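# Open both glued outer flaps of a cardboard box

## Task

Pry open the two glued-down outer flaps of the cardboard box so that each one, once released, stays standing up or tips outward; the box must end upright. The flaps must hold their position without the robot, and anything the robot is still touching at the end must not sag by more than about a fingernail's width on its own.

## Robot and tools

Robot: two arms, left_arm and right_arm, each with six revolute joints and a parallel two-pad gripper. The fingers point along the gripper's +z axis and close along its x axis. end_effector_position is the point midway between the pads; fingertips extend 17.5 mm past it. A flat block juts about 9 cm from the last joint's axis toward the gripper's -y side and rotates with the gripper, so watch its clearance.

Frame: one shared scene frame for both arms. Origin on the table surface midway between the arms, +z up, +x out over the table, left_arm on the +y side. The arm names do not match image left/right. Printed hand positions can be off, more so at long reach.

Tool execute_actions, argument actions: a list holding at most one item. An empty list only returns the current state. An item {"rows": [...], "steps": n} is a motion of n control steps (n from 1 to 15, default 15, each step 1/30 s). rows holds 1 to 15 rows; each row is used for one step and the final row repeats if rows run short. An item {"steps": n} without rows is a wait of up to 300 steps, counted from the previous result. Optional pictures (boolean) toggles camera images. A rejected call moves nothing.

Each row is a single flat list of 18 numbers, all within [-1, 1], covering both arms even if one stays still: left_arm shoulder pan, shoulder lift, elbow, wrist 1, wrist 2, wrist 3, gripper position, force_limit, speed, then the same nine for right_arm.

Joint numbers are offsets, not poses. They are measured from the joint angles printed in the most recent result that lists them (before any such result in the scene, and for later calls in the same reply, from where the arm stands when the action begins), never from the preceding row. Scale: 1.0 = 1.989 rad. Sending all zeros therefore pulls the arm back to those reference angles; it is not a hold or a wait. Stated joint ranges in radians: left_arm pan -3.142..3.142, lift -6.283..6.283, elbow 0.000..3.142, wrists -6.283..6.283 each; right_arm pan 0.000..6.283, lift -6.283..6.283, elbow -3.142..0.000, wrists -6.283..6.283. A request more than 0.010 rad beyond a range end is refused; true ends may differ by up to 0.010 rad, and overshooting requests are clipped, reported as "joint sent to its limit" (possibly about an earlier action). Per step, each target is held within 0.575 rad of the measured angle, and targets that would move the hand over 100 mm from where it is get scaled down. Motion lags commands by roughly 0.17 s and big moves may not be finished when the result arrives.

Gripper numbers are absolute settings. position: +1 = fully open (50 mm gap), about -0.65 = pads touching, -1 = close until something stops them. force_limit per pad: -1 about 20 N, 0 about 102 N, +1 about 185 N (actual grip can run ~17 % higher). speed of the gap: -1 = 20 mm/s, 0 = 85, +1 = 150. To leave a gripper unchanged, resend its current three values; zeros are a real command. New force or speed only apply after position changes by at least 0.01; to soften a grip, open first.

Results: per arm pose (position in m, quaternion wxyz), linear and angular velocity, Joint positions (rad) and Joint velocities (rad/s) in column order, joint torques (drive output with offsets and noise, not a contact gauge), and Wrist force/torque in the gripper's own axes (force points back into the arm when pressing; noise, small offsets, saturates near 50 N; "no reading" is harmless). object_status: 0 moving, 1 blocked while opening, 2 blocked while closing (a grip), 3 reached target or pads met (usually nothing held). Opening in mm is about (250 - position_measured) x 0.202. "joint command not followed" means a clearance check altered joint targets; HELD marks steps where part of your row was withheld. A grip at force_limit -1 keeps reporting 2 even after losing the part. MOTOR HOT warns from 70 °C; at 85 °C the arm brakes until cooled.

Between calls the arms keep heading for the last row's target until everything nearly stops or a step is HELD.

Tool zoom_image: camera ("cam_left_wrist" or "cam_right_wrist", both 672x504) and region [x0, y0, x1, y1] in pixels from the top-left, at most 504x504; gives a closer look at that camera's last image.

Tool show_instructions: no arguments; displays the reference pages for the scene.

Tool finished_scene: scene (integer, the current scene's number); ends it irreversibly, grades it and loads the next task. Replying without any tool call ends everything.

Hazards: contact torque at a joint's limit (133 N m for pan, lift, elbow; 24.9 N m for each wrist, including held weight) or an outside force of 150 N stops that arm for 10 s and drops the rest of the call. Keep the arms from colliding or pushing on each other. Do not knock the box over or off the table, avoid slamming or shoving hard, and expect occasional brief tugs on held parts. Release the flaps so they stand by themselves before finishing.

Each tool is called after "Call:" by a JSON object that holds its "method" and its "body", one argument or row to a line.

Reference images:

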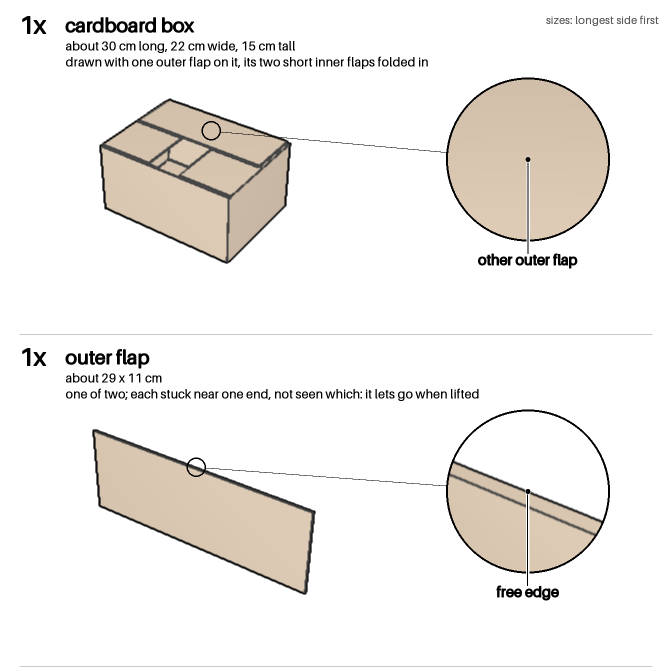

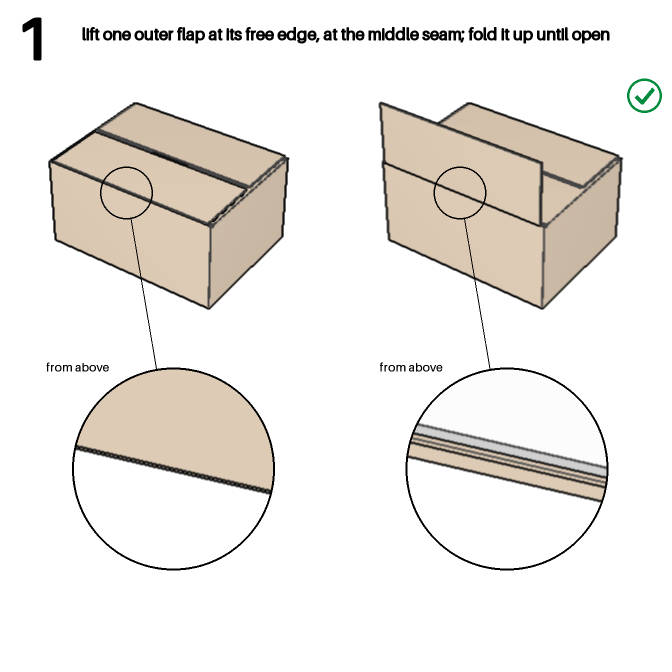

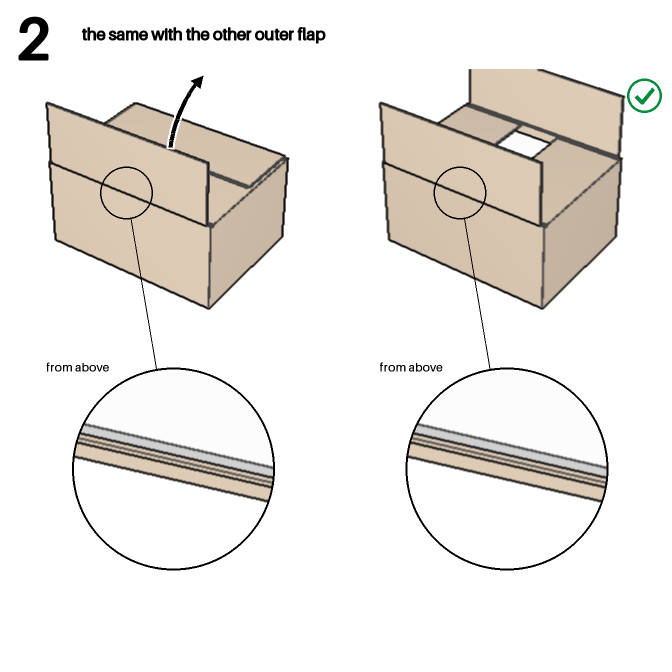

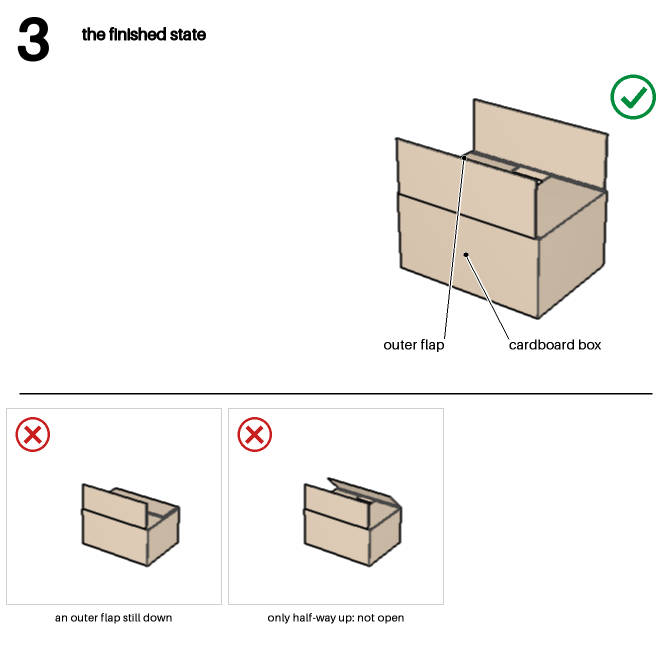

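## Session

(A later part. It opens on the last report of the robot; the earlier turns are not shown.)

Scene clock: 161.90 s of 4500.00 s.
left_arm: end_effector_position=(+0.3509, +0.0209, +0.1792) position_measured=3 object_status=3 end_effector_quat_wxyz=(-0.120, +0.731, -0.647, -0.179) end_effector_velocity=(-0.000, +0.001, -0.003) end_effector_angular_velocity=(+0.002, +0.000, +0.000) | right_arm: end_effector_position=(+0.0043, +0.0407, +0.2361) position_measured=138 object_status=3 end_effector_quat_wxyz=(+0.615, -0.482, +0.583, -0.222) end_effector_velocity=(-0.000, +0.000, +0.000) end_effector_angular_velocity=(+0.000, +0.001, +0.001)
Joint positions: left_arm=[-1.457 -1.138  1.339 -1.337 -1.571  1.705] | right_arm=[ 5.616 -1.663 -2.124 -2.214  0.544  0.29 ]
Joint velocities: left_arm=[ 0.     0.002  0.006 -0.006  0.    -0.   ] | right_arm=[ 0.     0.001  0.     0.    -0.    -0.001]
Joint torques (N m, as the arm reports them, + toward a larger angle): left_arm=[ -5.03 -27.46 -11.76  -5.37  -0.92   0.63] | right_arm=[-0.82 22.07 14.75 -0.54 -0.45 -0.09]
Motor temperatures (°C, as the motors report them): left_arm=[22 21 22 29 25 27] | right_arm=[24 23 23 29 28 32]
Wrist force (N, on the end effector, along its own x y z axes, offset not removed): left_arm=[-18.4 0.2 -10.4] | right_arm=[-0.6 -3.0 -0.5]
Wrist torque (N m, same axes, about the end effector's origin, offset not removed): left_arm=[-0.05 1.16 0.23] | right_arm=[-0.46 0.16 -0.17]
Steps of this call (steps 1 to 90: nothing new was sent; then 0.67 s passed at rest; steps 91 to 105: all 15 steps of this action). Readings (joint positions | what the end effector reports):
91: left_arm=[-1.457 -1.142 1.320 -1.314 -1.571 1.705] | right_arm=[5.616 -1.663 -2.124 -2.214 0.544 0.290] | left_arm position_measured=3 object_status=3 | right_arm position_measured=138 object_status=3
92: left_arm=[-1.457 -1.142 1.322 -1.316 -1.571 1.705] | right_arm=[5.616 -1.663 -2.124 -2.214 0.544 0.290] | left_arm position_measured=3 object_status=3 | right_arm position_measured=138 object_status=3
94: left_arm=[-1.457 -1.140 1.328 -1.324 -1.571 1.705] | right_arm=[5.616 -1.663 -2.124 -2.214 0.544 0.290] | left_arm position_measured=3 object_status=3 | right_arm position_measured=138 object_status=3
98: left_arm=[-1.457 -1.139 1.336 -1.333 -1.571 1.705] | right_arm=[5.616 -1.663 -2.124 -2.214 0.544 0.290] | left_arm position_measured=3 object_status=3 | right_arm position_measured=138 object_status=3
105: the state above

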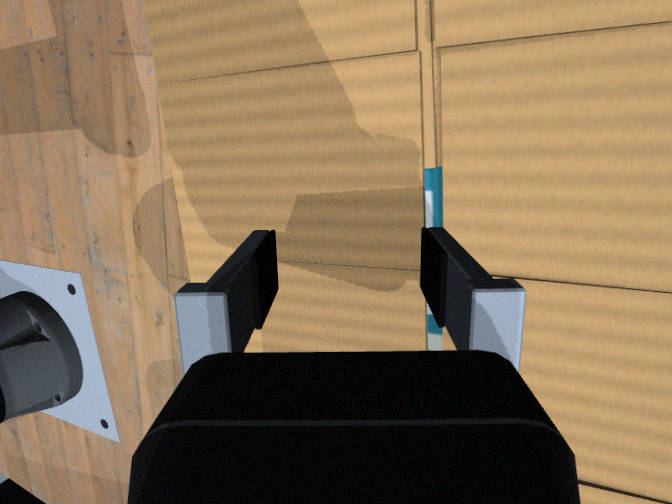

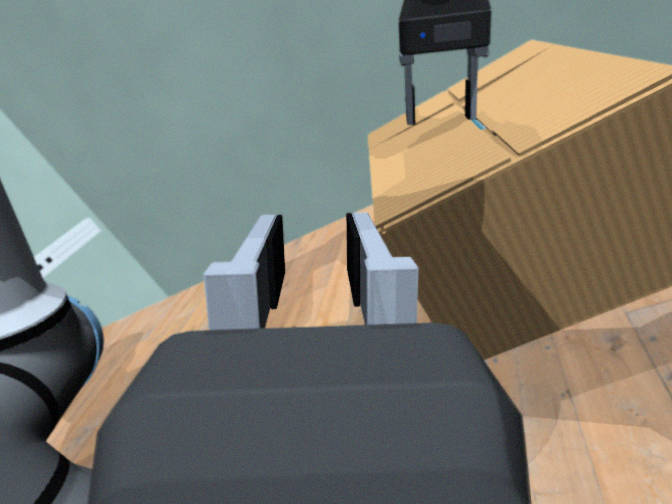

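Call:
{"method": "execute_actions", "body": {
  "actions": [
    {"rows":[[0,-0.0013,-0.006,0.0072,0,0,1,0,0,0,0,0,0,0,0,0.1,0,0],[0,-0.0013,-0.006,0.0072,0,0,1,0,0,0,0,0,0,0,0,0.1,0,0],[0,-0.0013,-0.006,0.0072,0,0,1,0,0,0,0,0,0,0,0,0.1,0,0],[0,-0.0013,-0.006,0.0072,0,0,1,0,0,0,0,0,0,0,0,0.1,0,0],[0,-0.0013,-0.006,0.0072,0,0,1,0,0,0,0,0,0,0,0,0.1,0,0],[0,0.0023,-0.0113,0.0089,0,0,1,0,0,0,0,0,0,0,0,0.1,0,0],[0,0.0023,-0.0113,0.0089,0,0,1,0,0,0,0,0,0,0,0,0.1,0,0],[0,0.0023,-0.0113,0.0089,0,0,1,0,0,0,0,0,0,0,0,0.1,0,0],[0,0.0023,-0.0113,0.0089,0,0,1,0,0,0,0,0,0,0,0,0.1,0,0],[0,0.0023,-0.0113,0.0089,0,0,1,0,0,0,0,0,0,0,0,0.1,0,0],[0,0.0023,-0.0113,0.0089,0,0,1,0,0,0,0,0,0,0,0,0.1,0,0],[0,0.0036,-0.0053,0.0017,0,0,1,0,0,0,0,0,0,0,0,0.1,0,0],[0,0.0036,-0.0053,0.0017,0,0,1,0,0,0,0,0,0,0,0,0.1,0,0],[0,0.0047,-0.0003,-0.0043,0,0,1,0,0,0,0,0,0,0,0,0.1,0,0]]}
  ],
  "pictures": false
}}

Call:
{"method": "execute_actions", "body": {
  "actions": [
    {"steps":15}
  ]
}}

Scene clock: 174.67 s of 4500.00 s.
left_arm: end_effector_position=(+0.3516, +0.0183, +0.1822) position_measured=3 object_status=3 end_effector_quat_wxyz=(-0.120, +0.731, -0.647, -0.179) end_effector_velocity=(+0.000, -0.002, -0.047) end_effector_angular_velocity=(+0.001, -0.000, +0.000) | right_arm: end_effector_position=(+0.0043, +0.0407, +0.2361) position_measured=138 object_status=3 end_effector_quat_wxyz=(+0.615, -0.482, +0.583, -0.222) end_effector_velocity=(-0.000, -0.000, -0.000) end_effector_angular_velocity=(+0.000, +0.001, -0.002)
Joint positions: left_arm=[-1.457 -1.133  1.324 -1.327 -1.571  1.705] | right_arm=[ 5.616 -1.663 -2.124 -2.214  0.544  0.29 ]
Joint velocities: left_arm=[-0.     0.026  0.084 -0.11   0.    -0.001] | right_arm=[ 0.    -0.     0.     0.     0.002  0.   ]
Joint torques (N m, as the arm reports them, + toward a larger angle): left_arm=[  2.47 -32.08 -11.12  -4.04  -0.9    0.63] | right_arm=[-1.94 22.99 16.11 -0.86 -0.39 -0.25]
Motor temperatures (°C, as the motors report them): left_arm=[22 21 22 29 25 27] | right_arm=[24 23 23 29 28 32]
Wrist force (N, on the end effector, along its own x y z axes, offset not removed): left_arm=[-2.3 2.3 -2.2] | right_arm=[-1.6 0.9 -1.8]
Wrist torque (N m, same axes, about the end effector's origin, offset not removed): left_arm=[0.37 -0.18 -0.03] | right_arm=[0.17 0.26 -0.14]
Steps of this call (steps 1 to 15: the robot went on to your last target; steps 16 to 90: nothing new was sent; then 9.27 s passed at rest; steps 91 to 105: all 15 steps of this action). Readings (joint positions | what the end effector reports):
91: left_arm=[-1.457 -1.138 1.340 -1.338 -1.571 1.705] | right_arm=[5.616 -1.663 -2.124 -2.214 0.544 0.290] | left_arm position_measured=3 object_status=3 | right_arm position_measured=138 object_status=3
92: left_arm=[-1.457 -1.138 1.339 -1.337 -1.571 1.705] | right_arm=[5.616 -1.663 -2.124 -2.214 0.544 0.290] | left_arm position_measured=3 object_status=3 | right_arm position_measured=138 object_status=3
94: left_arm=[-1.457 -1.138 1.335 -1.332 -1.571 1.705] | right_arm=[5.616 -1.663 -2.124 -2.214 0.544 0.290] | left_arm position_measured=3 object_status=3 | right_arm position_measured=138 object_status=3
98: left_arm=[-1.457 -1.138 1.327 -1.325 -1.571 1.705] | right_arm=[5.616 -1.663 -2.124 -2.214 0.544 0.290] | left_arm position_measured=3 object_status=3 | right_arm position_measured=138 object_status=3
105: the state above

Scene clock: 175.17 s of 4500.00 s.
left_arm: end_effector_position=(+0.3516, +0.0181, +0.1746) position_measured=3 object_status=3 end_effector_quat_wxyz=(-0.120, +0.731, -0.647, -0.179) end_effector_velocity=(-0.001, -0.000, -0.002) end_effector_angular_velocity=(+0.002, +0.000, -0.002) | right_arm: end_effector_position=(+0.0043, +0.0407, +0.2361) position_measured=138 object_status=3 end_effector_quat_wxyz=(+0.615, -0.482, +0.583, -0.222) end_effector_velocity=(+0.000, -0.000, +0.000) end_effector_angular_velocity=(+0.001, +0.000, +0.001)
Joint positions: left_arm=[-1.457 -1.129  1.338 -1.346 -1.571  1.705] | right_arm=[ 5.616 -1.663 -2.124 -2.214  0.544  0.29 ]
Joint velocities: left_arm=[-0.002  0.002  0.003 -0.003  0.    -0.   ] | right_arm=[-0.     0.001 -0.001 -0.    -0.001  0.001]
Joint torques (N m, as the arm reports them, + toward a larger angle): left_arm=[ 0.   27.37 22.87 -5.24 -0.86  0.66] | right_arm=[-1.55 21.48 15.56 -0.43 -0.24  0.06]
Motor temperatures (°C, as the motors report them): left_arm=[22 21 22 29 25 27] | right_arm=[24 23 23 29 28 32]
Wrist force (N, on the end effector, along its own x y z axes, offset not removed): left_arm=[-50.0 16.3 -50.0] | right_arm=[1.4 -1.4 -2.3]
Wrist torque (N m, same axes, about the end effector's origin, offset not removed): left_arm=[1.05 2.04 0.61] | right_arm=[-0.05 -0.17 -0.16]
Steps of this call (steps 1 to 15: the robot went on to your last target). Readings (joint positions | what the end effector reports):
1: left_arm=[-1.457 -1.132 1.327 -1.331 -1.571 1.705] | right_arm=[5.616 -1.663 -2.124 -2.214 0.544 0.290] | left_arm position_measured=3 object_status=3 | right_arm position_measured=138 object_status=3
2: left_arm=[-1.457 -1.131 1.330 -1.334 -1.571 1.705] | right_arm=[5.616 -1.663 -2.124 -2.214 0.544 0.290] | left_arm position_measured=3 object_status=3 | right_arm position_measured=138 object_status=3
4: left_arm=[-1.457 -1.130 1.333 -1.339 -1.571 1.705] | right_arm=[5.616 -1.663 -2.124 -2.214 0.544 0.290] | left_arm position_measured=3 object_status=3 | right_arm position_measured=138 object_status=3
8: left_arm=[-1.457 -1.130 1.337 -1.343 -1.571 1.705] | right_arm=[5.616 -1.663 -2.124 -2.214 0.544 0.290] | left_arm position_measured=3 object_status=3 | right_arm position_measured=138 object_status=3
15: the state above

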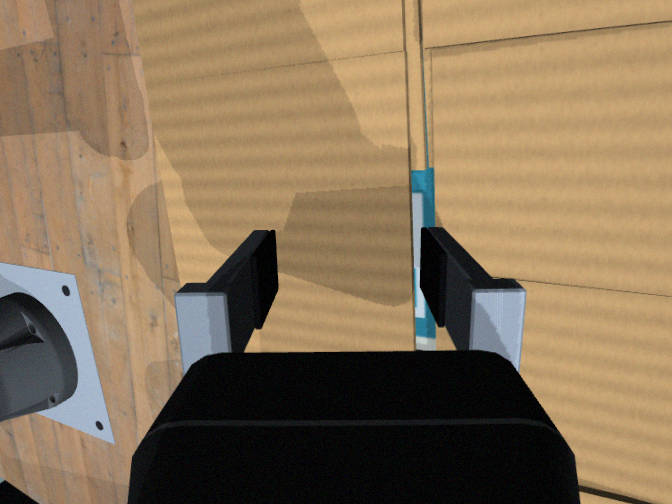

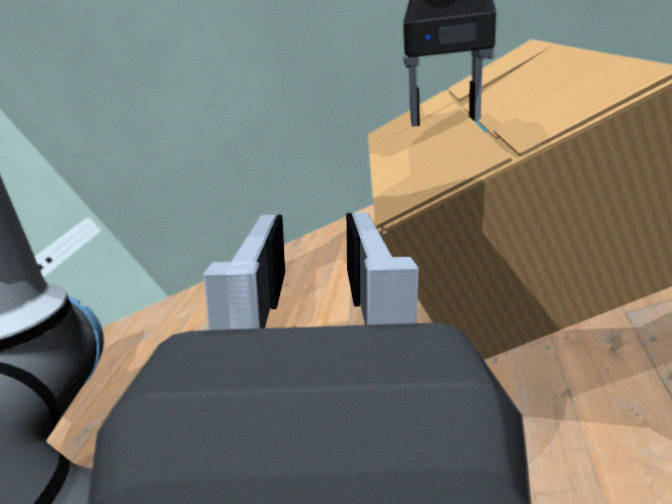

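Call:
{"method": "execute_actions", "body": {
  "actions": [
    {"rows":[[0,-0.0064,0.0068,-0.0004,0,0,1,0,0,0,0,0,0,0,0,0.1,0,0]]}
  ]
}}

Scene clock: 178.97 s of 4500.00 s.
left_arm: end_effector_position=(+0.3503, +0.0228, +0.1763) position_measured=3 object_status=3 end_effector_quat_wxyz=(-0.120, +0.731, -0.647, -0.179) end_effector_velocity=(-0.000, +0.001, +0.002) end_effector_angular_velocity=(-0.004, -0.001, +0.001) | right_arm: end_effector_position=(+0.0043, +0.0407, +0.2361) position_measured=138 object_status=3 end_effector_quat_wxyz=(+0.615, -0.482, +0.583, -0.222) end_effector_velocity=(-0.000, +0.000, -0.000) end_effector_angular_velocity=(-0.001, -0.000, +0.000)
Joint positions: left_arm=[-1.457 -1.141  1.351 -1.346 -1.571  1.705] | right_arm=[ 5.616 -1.663 -2.124 -2.214  0.544  0.29 ]
Joint velocities: left_arm=[ 0.001 -0.007  0.003 -0.    -0.    -0.001] | right_arm=[-0.    -0.    -0.     0.001 -0.    -0.001]
Joint torques (N m, as the arm reports them, + toward a larger angle): left_arm=[  3.49 -48.74 -13.41   0.04  -1.41   0.62] | right_arm=[-2.55 21.98 16.3  -0.78 -0.38  0.03]
Motor temperatures (°C, as the motors report them): left_arm=[22 21 22 29 25 27] | right_arm=[24 23 23 29 28 32]
Wrist force (N, on the end effector, along its own x y z axes, offset not removed): left_arm=[4.9 -7.6 -3.2] | right_arm=[-1.0 -4.9 -0.2]
Wrist torque (N m, same axes, about the end effector's origin, offset not removed): left_arm=[-1.30 -0.02 0.12] | right_arm=[-0.66 0.26 -0.17]
Steps of this call (steps 1 to 15: the robot went on to your last target; steps 16 to 90: nothing new was sent; then 0.30 s passed at rest; steps 91 to 105: all 15 steps of this action). Readings (joint positions | what the end effector reports):
91: left_arm=[-1.457 -1.129 1.339 -1.346 -1.571 1.705] | right_arm=[5.616 -1.663 -2.124 -2.214 0.544 0.290] | left_arm position_measured=3 object_status=3 | right_arm position_measured=138 object_status=3
92: left_arm=[-1.457 -1.129 1.340 -1.346 -1.571 1.705] | right_arm=[5.616 -1.663 -2.124 -2.214 0.544 0.290] | left_arm position_measured=3 object_status=3 | right_arm position_measured=138 object_status=3
94: left_arm=[-1.457 -1.134 1.344 -1.347 -1.571 1.705] | right_arm=[5.616 -1.663 -2.124 -2.214 0.544 0.290] | left_arm position_measured=3 object_status=3 | right_arm position_measured=138 object_status=3
98: left_arm=[-1.457 -1.138 1.350 -1.346 -1.571 1.705] | right_arm=[5.616 -1.663 -2.124 -2.214 0.544 0.290] | left_arm position_measured=3 object_status=3 | right_arm position_measured=138 object_status=3
105: the state above

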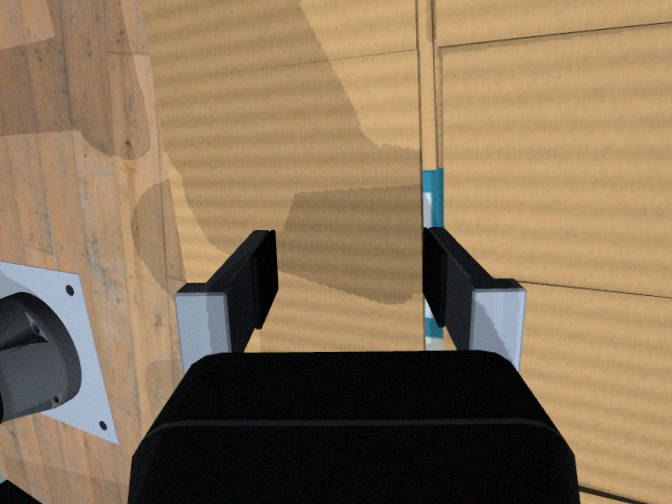

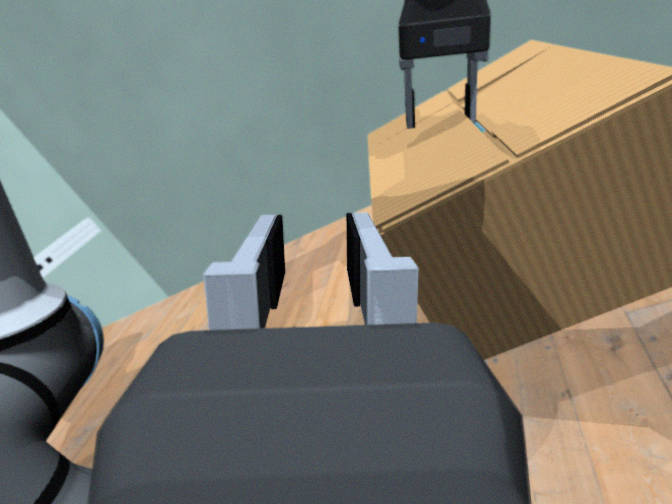

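Call:
{"method": "execute_actions", "body": {
  "actions": [
    {"rows":[[0,-0.0018,0.0099,-0.008,0,0,1,0,0,0,0,0,0,0,0,0.1,0,0],[0,-0.0018,0.0099,-0.008,0,0,1,0,0,0,0,0,0,0,0,0.1,0,0],[0,-0.0018,0.0099,-0.008,0,0,1,0,0,0,0,0,0,0,0,0.1,0,0],[0,-0.0018,0.0099,-0.008,0,0,1,0,0,0,0,0,0,0,0,0.1,0,0],[0,-0.0018,0.0099,-0.008,0,0,1,0,0,0,0,0,0,0,0,0.1,0,0],[0,-0.0036,0.0198,-0.016,0,0,1,0,0,0,0,0,0,0,0,0.1,0,0]]}
  ]
}}

Scene clock: 188.33 s of 4500.00 s.
left_arm: end_effector_position=(+0.3491, +0.0276, +0.1668) position_measured=3 object_status=3 end_effector_quat_wxyz=(-0.120, +0.731, -0.647, -0.179) end_effector_velocity=(-0.002, +0.007, -0.007) end_effector_angular_velocity=(+0.012, +0.003, -0.001) | right_arm: end_effector_position=(+0.0043, +0.0407, +0.2361) position_measured=138 object_status=3 end_effector_quat_wxyz=(+0.615, -0.482, +0.583, -0.222) end_effector_velocity=(-0.000, +0.000, +0.000) end_effector_angular_velocity=(+0.001, +0.000, +0.001)
Joint positions: left_arm=[-1.457 -1.149  1.387 -1.376 -1.571  1.705] | right_arm=[ 5.616 -1.663 -2.124 -2.214  0.544  0.29 ]
Joint velocities: left_arm=[-0.001 -0.005  0.027 -0.01  -0.     0.   ] | right_arm=[ 0.     0.     0.001 -0.    -0.001 -0.   ]
Joint torques (N m, as the arm reports them, + toward a larger angle): left_arm=[ 1.23 29.53 47.44  7.43 -1.99  0.6 ] | right_arm=[-2.69 23.44 14.59 -0.79 -0.45 -0.05]
Motor temperatures (°C, as the motors report them): left_arm=[22 21 22 29 25 27] | right_arm=[24 23 23 29 28 32]
Wrist force (N, on the end effector, along its own x y z axes, offset not removed): left_arm=[-22.6 4.6 -50.0] | right_arm=[-0.2 -1.0 -1.0]
Wrist torque (N m, same axes, about the end effector's origin, offset not removed): left_arm=[2.05 4.08 0.08] | right_arm=[-0.08 0.10 -0.18]
Steps of this call (steps 1 to 15: the robot went on to your last target; steps 16 to 90: nothing new was sent; then 5.87 s passed at rest; steps 91 to 105: all 15 steps of this action). Readings (joint positions | what the end effector reports):
91: left_arm=[-1.457 -1.142 1.352 -1.346 -1.571 1.705] | right_arm=[5.616 -1.663 -2.124 -2.214 0.544 0.290] | left_arm position_measured=3 object_status=3 | right_arm position_measured=138 object_status=3
92: left_arm=[-1.457 -1.142 1.353 -1.348 -1.571 1.705] | right_arm=[5.616 -1.663 -2.124 -2.214 0.544 0.290] | left_arm position_measured=3 object_status=3 | right_arm position_measured=138 object_status=3
94: left_arm=[-1.457 -1.143 1.360 -1.353 -1.571 1.705] | right_arm=[5.616 -1.663 -2.124 -2.214 0.544 0.290] | left_arm position_measured=3 object_status=3 | right_arm position_measured=138 object_status=3
98: left_arm=[-1.457 -1.145 1.372 -1.363 -1.571 1.705] | right_arm=[5.616 -1.663 -2.124 -2.214 0.544 0.290] | left_arm position_measured=3 object_status=3 | right_arm position_measured=138 object_status=3
105: the state above

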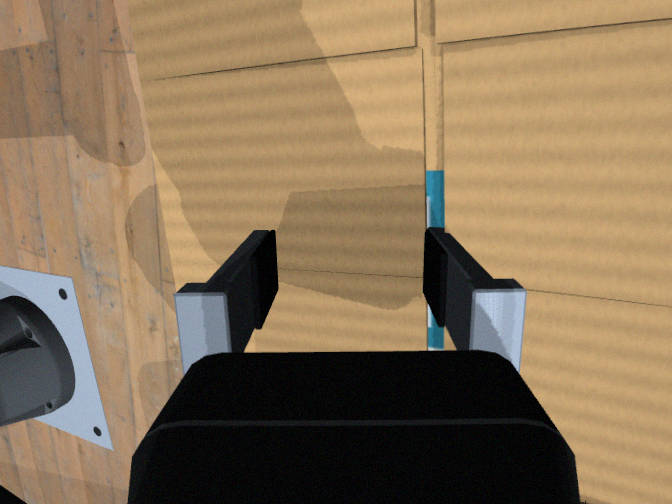

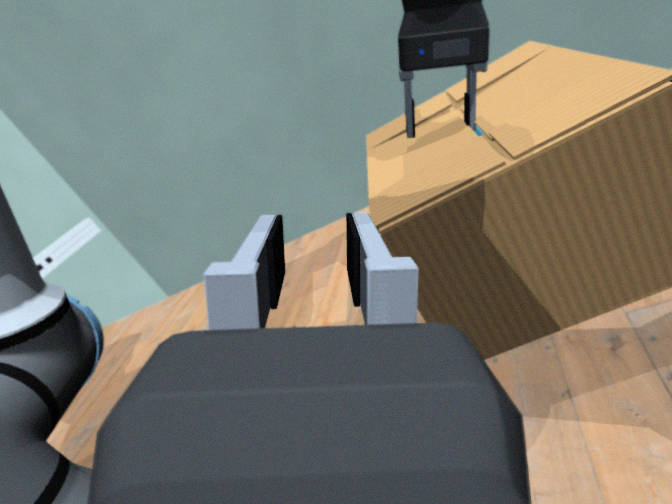

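Call:
{"method": "execute_actions", "body": {
  "actions": [
    {"rows":[[0,-0.0018,-0.008,0.0096,0,0,1,0,0,0,0,0,0,0,0,0.1,0,0]]}
  ]
}}

Call:
{"method": "zoom_image", "body": {
  "camera": "cam_right_wrist",
  "region": [380, 40, 560, 180]
}}

Scene clock: 198.53 s of 4500.00 s.
left_arm: end_effector_position=(+0.3493, +0.0269, +0.1690) position_measured=3 object_status=3 end_effector_quat_wxyz=(-0.118, +0.732, -0.648, -0.176) end_effector_velocity=(-0.000, +0.001, -0.001) end_effector_angular_velocity=(+0.001, +0.001, -0.001) | right_arm: end_effector_position=(+0.0043, +0.0407, +0.2361) position_measured=138 object_status=3 end_effector_quat_wxyz=(+0.615, -0.482, +0.583, -0.222) end_effector_velocity=(-0.000, +0.001, +0.001) end_effector_angular_velocity=(+0.003, +0.003, +0.001)
Joint positions: left_arm=[-1.457 -1.152  1.387 -1.378 -1.571  1.705] | right_arm=[ 5.616 -1.663 -2.124 -2.214  0.544  0.29 ]
Joint velocities: left_arm=[ 0.    -0.     0.001  0.     0.     0.001] | right_arm=[-0.     0.002  0.001  0.001 -0.001 -0.001]
Joint torques (N m, as the arm reports them, + toward a larger angle): left_arm=[ -0.69 -38.75 -23.16  -1.96   0.08   0.17] | right_arm=[-2.94 22.49 15.8  -0.73 -0.52 -0.02]
Motor temperatures (°C, as the motors report them): left_arm=[22 21 22 29 25 27] | right_arm=[24 23 23 29 28 32]
Wrist force (N, on the end effector, along its own x y z axes, offset not removed): left_arm=[-16.5 -4.3 -10.9] | right_arm=[1.1 -3.8 -1.2]
Wrist torque (N m, same axes, about the end effector's origin, offset not removed): left_arm=[-0.70 0.56 -0.32] | right_arm=[-0.60 0.09 -0.12]
FORCE FAULT: contact force on the left arm reached its limit, and that arm stopped for 10 seconds. The contact can be on any part of that arm, not only on its tool. That arm's remaining commands of this call were not run. That arm holds still and accepts commands again. Move the arm away from the contact; if what it grips holds it there, let go first. Pushing or pulling that hard again can fault the arm again.
The stop of the left arm began at step 6 of this call (marked STOPPED below). From that step on that arm followed nothing that you had sent. 15 of its steps, steps kept back included, did not run and will not run. Nothing is kept back now, and the robot has no last target.
Steps of this call (steps 1 to 144: the robot went on to your last target; steps 145 to 159: all 15 steps of this action; steps 160 to 306: the stop continued). Readings (joint positions | what the end effector reports):
1: left_arm=[-1.457 -1.149 1.388 -1.376 -1.571 1.705] | right_arm=[5.616 -1.663 -2.124 -2.214 0.544 0.290] | left_arm position_measured=3 object_status=3 | right_arm position_measured=138 object_status=3
2: left_arm=[-1.457 -1.149 1.389 -1.377 -1.571 1.705] | right_arm=[5.616 -1.663 -2.124 -2.214 0.544 0.290] | left_arm position_measured=3 object_status=3 | right_arm position_measured=138 object_status=3
4: left_arm=[-1.457 -1.149 1.390 -1.377 -1.571 1.705] | right_arm=[5.616 -1.663 -2.124 -2.214 0.544 0.290] | left_arm position_measured=3 object_status=3 | right_arm position_measured=138 object_status=3
6: left_arm=[-1.457 -1.150 1.388 -1.378 -1.571 1.705] | right_arm=[5.616 -1.663 -2.124 -2.214 0.544 0.290] | left_arm position_measured=3 object_status=3 | right_arm position_measured=138 object_status=3 STOPPED (the left arm)
8: left_arm=[-1.457 -1.151 1.387 -1.378 -1.571 1.705] | right_arm=[5.616 -1.663 -2.124 -2.214 0.544 0.290] | left_arm position_measured=3 object_status=3 | right_arm position_measured=138 object_status=3
306: the state above

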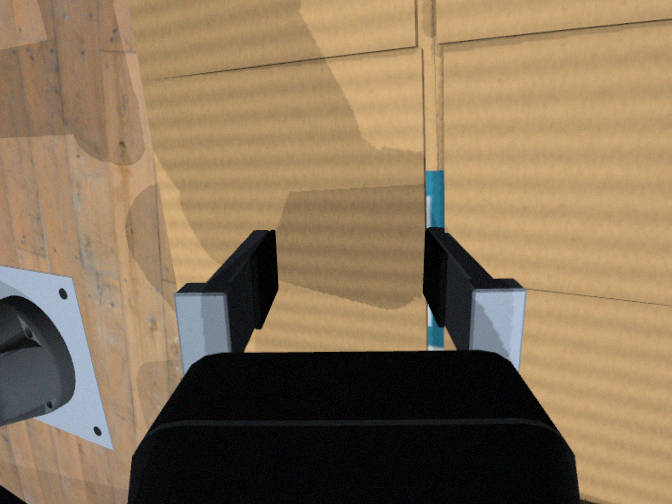

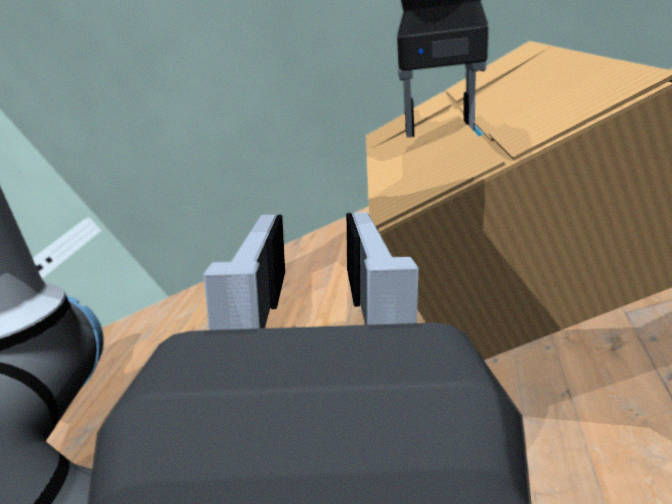

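Region (380, 40, 560, 180) of cam_right_wrist's 672x504 image, scaled by 2.800, with more detail than that image has.

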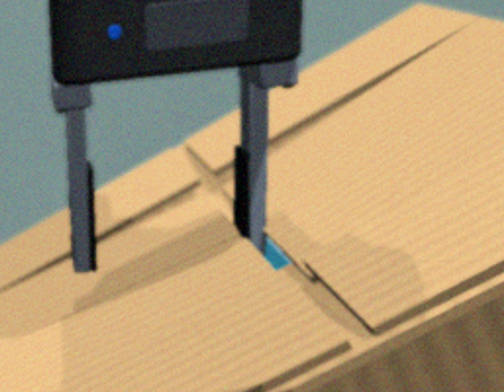

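Call:
{"method": "execute_actions", "body": {
  "actions": [
    {"rows":[[0,-0.0042,-0.0045,0.0085,0,0,1,0,0,0,0,0,0,0,0,0.1,0,0]]}
  ]
}}

Call:
{"method": "zoom_image", "body": {
  "camera": "cam_right_wrist",
  "region": [380, 40, 560, 180]
}}

Scene clock: 207.30 s of 4500.00 s.
left_arm: end_effector_position=(+0.3489, +0.0284, +0.1767) position_measured=3 object_status=3 end_effector_quat_wxyz=(-0.118, +0.732, -0.648, -0.176) end_effector_velocity=(+0.000, +0.000, +0.003) end_effector_angular_velocity=(-0.002, -0.000, +0.001) | right_arm: end_effector_position=(+0.0043, +0.0407, +0.2361) position_measured=138 object_status=3 end_effector_quat_wxyz=(+0.615, -0.482, +0.583, -0.222) end_effector_velocity=(-0.000, -0.000, +0.001) end_effector_angular_velocity=(-0.001, -0.000, -0.002)
Joint positions: left_arm=[-1.457 -1.16   1.378 -1.362 -1.571  1.705] | right_arm=[ 5.616 -1.663 -2.124 -2.214  0.544  0.29 ]
Joint velocities: left_arm=[ 0.001 -0.003 -0.003  0.004 -0.    -0.   ] | right_arm=[-0.     0.001  0.001 -0.002  0.002 -0.001]
Joint torques (N m, as the arm reports them, + toward a larger angle): left_arm=[  0.15 -50.65 -27.97   1.39   0.03   0.12] | right_arm=[-3.73 23.8  14.84 -0.62 -0.2  -0.11]
Motor temperatures (°C, as the motors report them): left_arm=[22 21 22 29 25 27] | right_arm=[24 23 23 29 28 32]
Wrist force (N, on the end effector, along its own x y z axes, offset not removed): left_arm=[4.4 -1.1 0.4] | right_arm=[-0.9 0.8 -1.0]
Wrist torque (N m, same axes, about the end effector's origin, offset not removed): left_arm=[0.03 0.08 -0.07] | right_arm=[0.10 0.18 -0.18]
Steps of this call (steps 1 to 90: nothing new was sent; then 5.27 s passed at rest; steps 91 to 105: all 15 steps of this action). Readings (joint positions | what the end effector reports):
91: left_arm=[-1.457 -1.152 1.387 -1.378 -1.571 1.705] | right_arm=[5.616 -1.663 -2.124 -2.214 0.544 0.290] | left_arm position_measured=3 object_status=3 | right_arm position_measured=138 object_status=3
92: left_arm=[-1.457 -1.153 1.386 -1.377 -1.571 1.705] | right_arm=[5.616 -1.663 -2.124 -2.214 0.544 0.290] | left_arm position_measured=3 object_status=3 | right_arm position_measured=138 object_status=3
94: left_arm=[-1.457 -1.155 1.383 -1.372 -1.571 1.705] | right_arm=[5.616 -1.663 -2.124 -2.214 0.544 0.290] | left_arm position_measured=3 object_status=3 | right_arm position_measured=138 object_status=3
98: left_arm=[-1.457 -1.159 1.380 -1.365 -1.571 1.705] | right_arm=[5.616 -1.663 -2.124 -2.214 0.544 0.290] | left_arm position_measured=3 object_status=3 | right_arm position_measured=138 object_status=3
105: the state above

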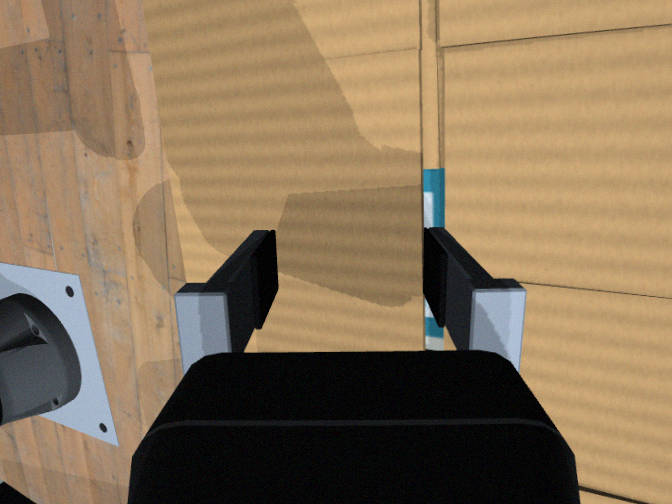

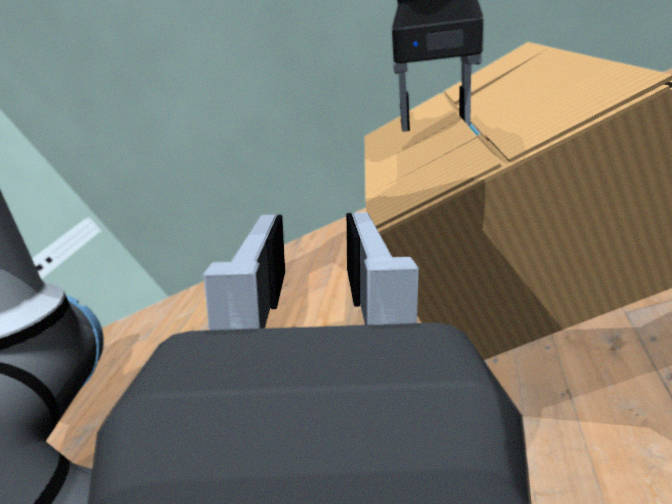

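Region (380, 40, 560, 180) of cam_right_wrist's 672x504 image, scaled by 2.800, with more detail than that image has.

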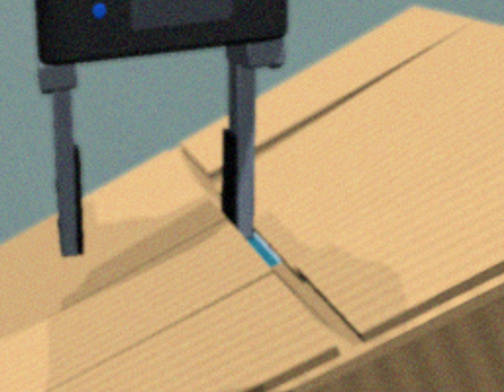

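Call:
{"method": "execute_actions", "body": {
  "actions": [
    {"rows":[[0,-0.0054,-0.0027,0.0079,0,0,1,0,0,0,0,0,0,0,0,0.1,0,0]]}
  ]
}}

Call:
{"method": "zoom_image", "body": {
  "camera": "cam_right_wrist",
  "region": [380, 40, 560, 180]
}}

Scene clock: 213.17 s of 4500.00 s.
left_arm: end_effector_position=(+0.3482, +0.0310, +0.1844) position_measured=3 object_status=3 end_effector_quat_wxyz=(-0.118, +0.732, -0.648, -0.176) end_effector_velocity=(-0.000, +0.001, +0.002) end_effector_angular_velocity=(+0.001, +0.000, -0.001) | right_arm: end_effector_position=(+0.0043, +0.0407, +0.2361) position_measured=138 object_status=3 end_effector_quat_wxyz=(+0.615, -0.482, +0.583, -0.222) end_effector_velocity=(+0.000, -0.000, -0.000) end_effector_angular_velocity=(-0.001, -0.001, -0.000)
Joint positions: left_arm=[-1.457 -1.171  1.373 -1.346 -1.571  1.705] | right_arm=[ 5.616 -1.663 -2.124 -2.214  0.544  0.29 ]
Joint velocities: left_arm=[-0.    -0.003 -0.     0.004  0.     0.   ] | right_arm=[ 0.    -0.001 -0.001 -0.     0.     0.   ]
Joint torques (N m, as the arm reports them, + toward a larger angle): left_arm=[ -0.43 -52.94 -28.71   1.32   0.08   0.26] | right_arm=[-3.2  22.22 16.39 -0.83 -0.6   0.06]
Motor temperatures (°C, as the motors report them): left_arm=[22 21 22 29 25 27] | right_arm=[24 23 23 29 28 32]
Wrist force (N, on the end effector, along its own x y z axes, offset not removed): left_arm=[5.9 -3.9 3.2] | right_arm=[-1.1 -1.5 -1.6]
Wrist torque (N m, same axes, about the end effector's origin, offset not removed): left_arm=[-0.41 -0.02 0.08] | right_arm=[-0.19 0.27 0.08]
Steps of this call (steps 1 to 15: the robot went on to your last target; steps 16 to 90: nothing new was sent; then 2.37 s passed at rest; steps 91 to 105: all 15 steps of this action). Readings (joint positions | what the end effector reports):
91: left_arm=[-1.457 -1.161 1.378 -1.361 -1.571 1.705] | right_arm=[5.616 -1.663 -2.124 -2.214 0.544 0.290] | left_arm position_measured=3 object_status=3 | right_arm position_measured=138 object_status=3
92: left_arm=[-1.457 -1.162 1.377 -1.360 -1.571 1.705] | right_arm=[5.616 -1.663 -2.124 -2.214 0.544 0.290] | left_arm position_measured=3 object_status=3 | right_arm position_measured=138 object_status=3
94: left_arm=[-1.457 -1.165 1.376 -1.355 -1.571 1.705] | right_arm=[5.616 -1.663 -2.124 -2.214 0.544 0.290] | left_arm position_measured=3 object_status=3 | right_arm position_measured=138 object_status=3
98: left_arm=[-1.457 -1.169 1.374 -1.349 -1.571 1.705] | right_arm=[5.616 -1.663 -2.124 -2.214 0.544 0.290] | left_arm position_measured=3 object_status=3 | right_arm position_measured=138 object_status=3
105: the state above

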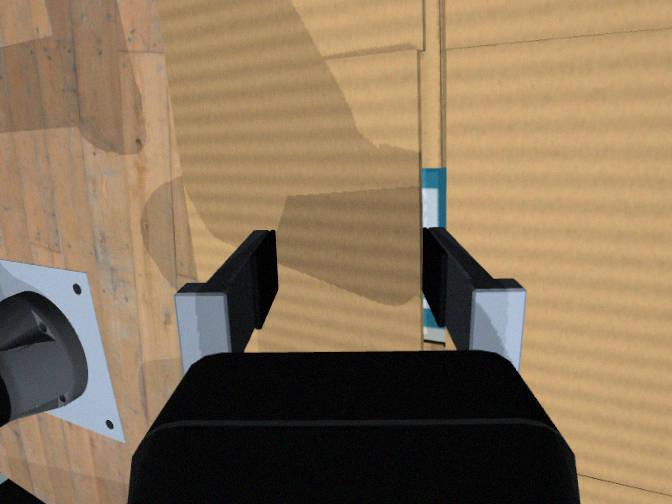

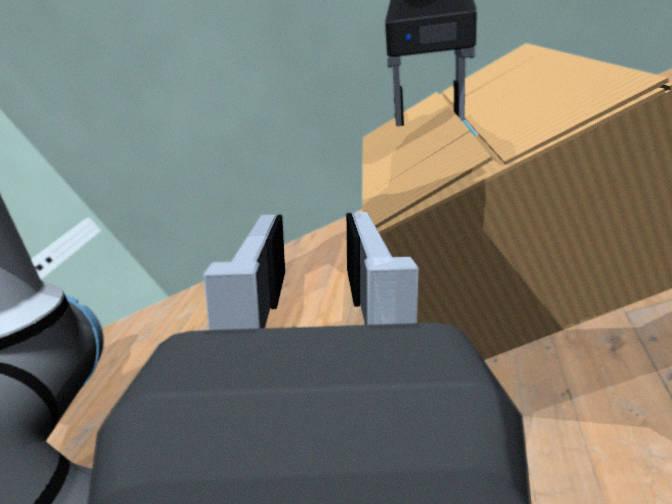

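Region (380, 40, 560, 180) of cam_right_wrist's 672x504 image, scaled by 2.800, with more detail than that image has.

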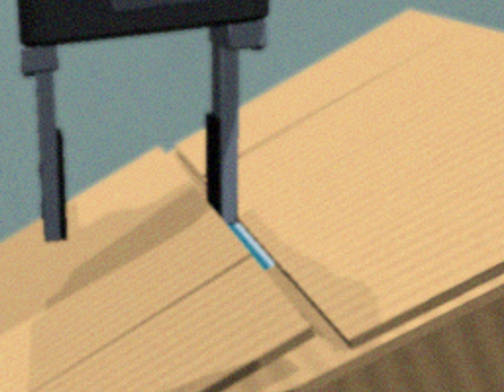

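Call:
{"method": "execute_actions", "body": {
  "actions": [
    {"rows":[[0,0.0077,-0.0139,0.0188,0,0,1,0,0,0,0,0,0,0,0,0.1,0,0],[0,0.0077,-0.0139,0.0188,0,0,1,0,0,0,0,0,0,0,0,0.1,0,0],[0,0.0077,-0.0139,0.0188,0,0,1,0,0,0,0,0,0,0,0,0.1,0,0],[0,0.0153,-0.0279,0.0375,0,0,1,0,0,0,0,0,0,0,0,0.1,0,0],[0,0.0153,-0.0279,0.0375,0,0,1,0,0,0,0,0,0,0,0,0.1,0,0],[0,0.0153,-0.0279,0.0375,0,0,1,0,0,0,0,0,0,0,0,0.1,0,0],[0,0.023,-0.0418,0.0563,0,0,1,0,0,0,0,0,0,0,0,0.1,0,0],[0,0.023,-0.0418,0.0563,0,0,1,0,0,0,0,0,0,0,0,0.1,0,0],[0,0.023,-0.0418,0.0563,0,0,1,0,0,0,0,0,0,0,0,0.1,0,0],[0,0.0306,-0.0557,0.075,0,0,1,0,0,0,0,0,0,0,0,0.1,0,0]]}
  ],
  "pictures": false
}}

Call:
{"method": "execute_actions", "body": {
  "actions": [
    {"steps":12}
  ]
}}

Call:
{"method": "zoom_image", "body": {
  "camera": "cam_right_wrist",
  "region": [360, 20, 560, 220]
}}

Scene clock: 225.77 s of 4500.00 s.
left_arm: end_effector_position=(+0.3479, +0.0322, +0.1941) position_measured=3 object_status=3 end_effector_quat_wxyz=(-0.140, +0.725, -0.641, -0.210) end_effector_velocity=(-0.001, +0.003, +0.015) end_effector_angular_velocity=(+0.117, +0.031, -0.000) | right_arm: end_effector_position=(+0.0043, +0.0407, +0.2361) position_measured=138 object_status=3 end_effector_quat_wxyz=(+0.615, -0.482, +0.583, -0.222) end_effector_velocity=(+0.000, -0.000, -0.000) end_effector_angular_velocity=(+0.001, +0.001, +0.000)
Joint positions: left_arm=[-1.457 -1.119  1.28  -1.221 -1.571  1.705] | right_arm=[ 5.616 -1.663 -2.124 -2.214  0.544  0.29 ]
Joint velocities: left_arm=[-0.001  0.074 -0.134  0.181 -0.    -0.   ] | right_arm=[-0.     0.001 -0.001  0.001 -0.     0.   ]
Joint torques (N m, as the arm reports them, + toward a larger angle): left_arm=[ -0.42 -43.3  -26.02   1.79   0.09   0.19] | right_arm=[-3.35 22.84 16.52 -0.86 -0.34 -0.11]
Motor temperatures (°C, as the motors report them): left_arm=[22 21 22 29 25 27] | right_arm=[24 23 23 29 28 32]
Wrist force (N, on the end effector, along its own x y z axes, offset not removed): left_arm=[3.3 -1.6 2.8] | right_arm=[-1.5 0.2 -1.6]
Wrist torque (N m, same axes, about the end effector's origin, offset not removed): left_arm=[0.10 0.28 0.14] | right_arm=[-0.01 0.21 -0.16]
Steps of this call (steps 1 to 15: the robot went on to your last target; steps 16 to 90: nothing new was sent; then 9.10 s passed at rest; steps 91 to 105: all 15 steps of this action). Readings (joint positions | what the end effector reports):
91: left_arm=[-1.457 -1.171 1.373 -1.346 -1.571 1.705] | right_arm=[5.616 -1.663 -2.124 -2.214 0.544 0.290] | left_arm position_measured=3 object_status=3 | right_arm position_measured=138 object_status=3
92: left_arm=[-1.457 -1.170 1.371 -1.343 -1.571 1.705] | right_arm=[5.616 -1.663 -2.124 -2.214 0.544 0.290] | left_arm position_measured=3 object_status=3 | right_arm position_measured=138 object_status=3
94: left_arm=[-1.457 -1.165 1.362 -1.331 -1.571 1.705] | right_arm=[5.616 -1.663 -2.124 -2.214 0.544 0.290] | left_arm position_measured=3 object_status=3 | right_arm position_measured=138 object_status=3
98: left_arm=[-1.457 -1.149 1.334 -1.295 -1.571 1.705] | right_arm=[5.616 -1.663 -2.124 -2.214 0.544 0.290] | left_arm position_measured=3 object_status=3 | right_arm position_measured=138 object_status=3
105: the state above

Scene clock: 226.17 s of 4500.00 s.
left_arm: end_effector_position=(+0.3478, +0.0327, +0.1961) position_measured=3 object_status=3 end_effector_quat_wxyz=(-0.144, +0.723, -0.640, -0.216) end_effector_velocity=(+0.000, +0.001, +0.000) end_effector_angular_velocity=(+0.006, +0.002, +0.000) | right_arm: end_effector_position=(+0.0043, +0.0407, +0.2361) position_measured=138 object_status=3 end_effector_quat_wxyz=(+0.615, -0.482, +0.583, -0.222) end_effector_velocity=(+0.000, -0.000, +0.000) end_effector_angular_velocity=(-0.001, -0.000, +0.001)
Joint positions: left_arm=[-1.457 -1.11   1.263 -1.198 -1.571  1.705] | right_arm=[ 5.616 -1.663 -2.124 -2.214  0.544  0.29 ]
Joint velocities: left_arm=[ 0.001  0.003 -0.005  0.008  0.     0.001] | right_arm=[-0.     0.001 -0.001 -0.    -0.001 -0.001]
Joint torques (N m, as the arm reports them, + toward a larger angle): left_arm=[ -0.43 -42.9  -27.98   1.57   0.07   0.24] | right_arm=[-3.8  22.56 16.24 -0.68 -0.56  0.2 ]
Motor temperatures (°C, as the motors report them): left_arm=[22 21 22 29 25 27] | right_arm=[24 23 23 29 28 32]
Wrist force (N, on the end effector, along its own x y z axes, offset not removed): left_arm=[3.8 -2.1 0.0] | right_arm=[3.2 0.0 -0.6]
Wrist torque (N m, same axes, about the end effector's origin, offset not removed): left_arm=[-0.20 0.23 0.01] | right_arm=[0.09 -0.53 -0.18]
Steps of this call (steps 1 to 12: the robot went on to your last target). Readings (joint positions | what the end effector reports):
1: left_arm=[-1.457 -1.117 1.276 -1.216 -1.571 1.705] | right_arm=[5.616 -1.663 -2.124 -2.214 0.544 0.290] | left_arm position_measured=3 object_status=3 | right_arm position_measured=138 object_status=3
2: left_arm=[-1.457 -1.115 1.272 -1.211 -1.571 1.705] | right_arm=[5.616 -1.663 -2.124 -2.214 0.544 0.290] | left_arm position_measured=3 object_status=3 | right_arm position_measured=138 object_status=3
4: left_arm=[-1.457 -1.113 1.268 -1.206 -1.571 1.705] | right_arm=[5.616 -1.663 -2.124 -2.214 0.544 0.290] | left_arm position_measured=3 object_status=3 | right_arm position_measured=138 object_status=3
8: left_arm=[-1.457 -1.111 1.264 -1.200 -1.571 1.705] | right_arm=[5.616 -1.663 -2.124 -2.214 0.544 0.290] | left_arm position_measured=3 object_status=3 | right_arm position_measured=138 object_status=3
12: the state above

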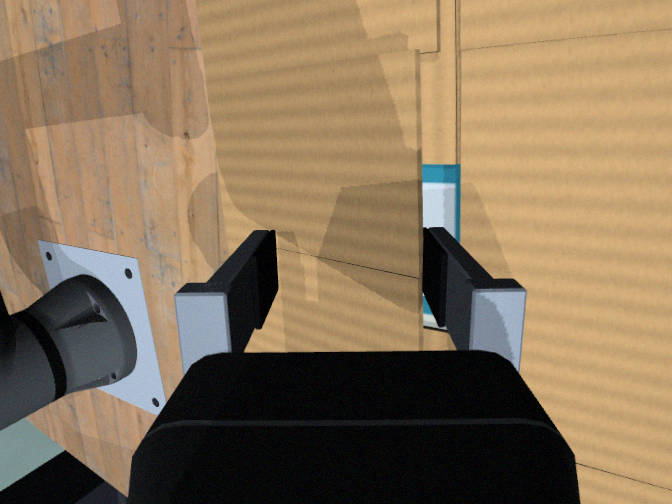

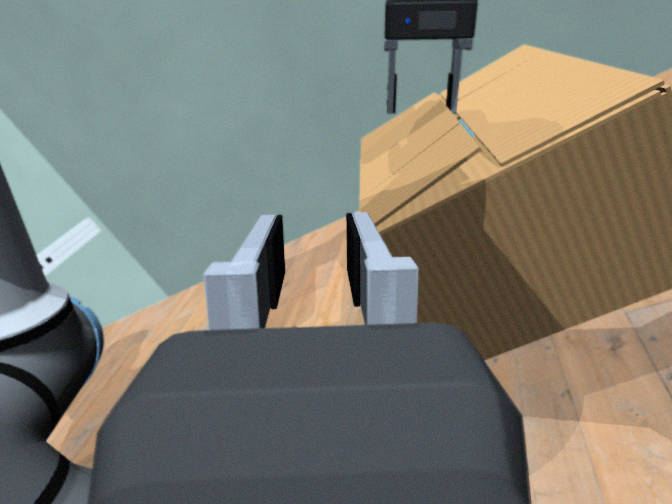

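Region (360, 20, 560, 220) of cam_right_wrist's 672x504 image, scaled by 2.520, with more detail than that image has.

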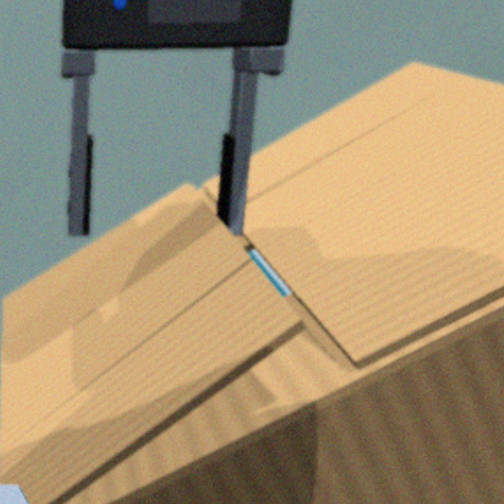

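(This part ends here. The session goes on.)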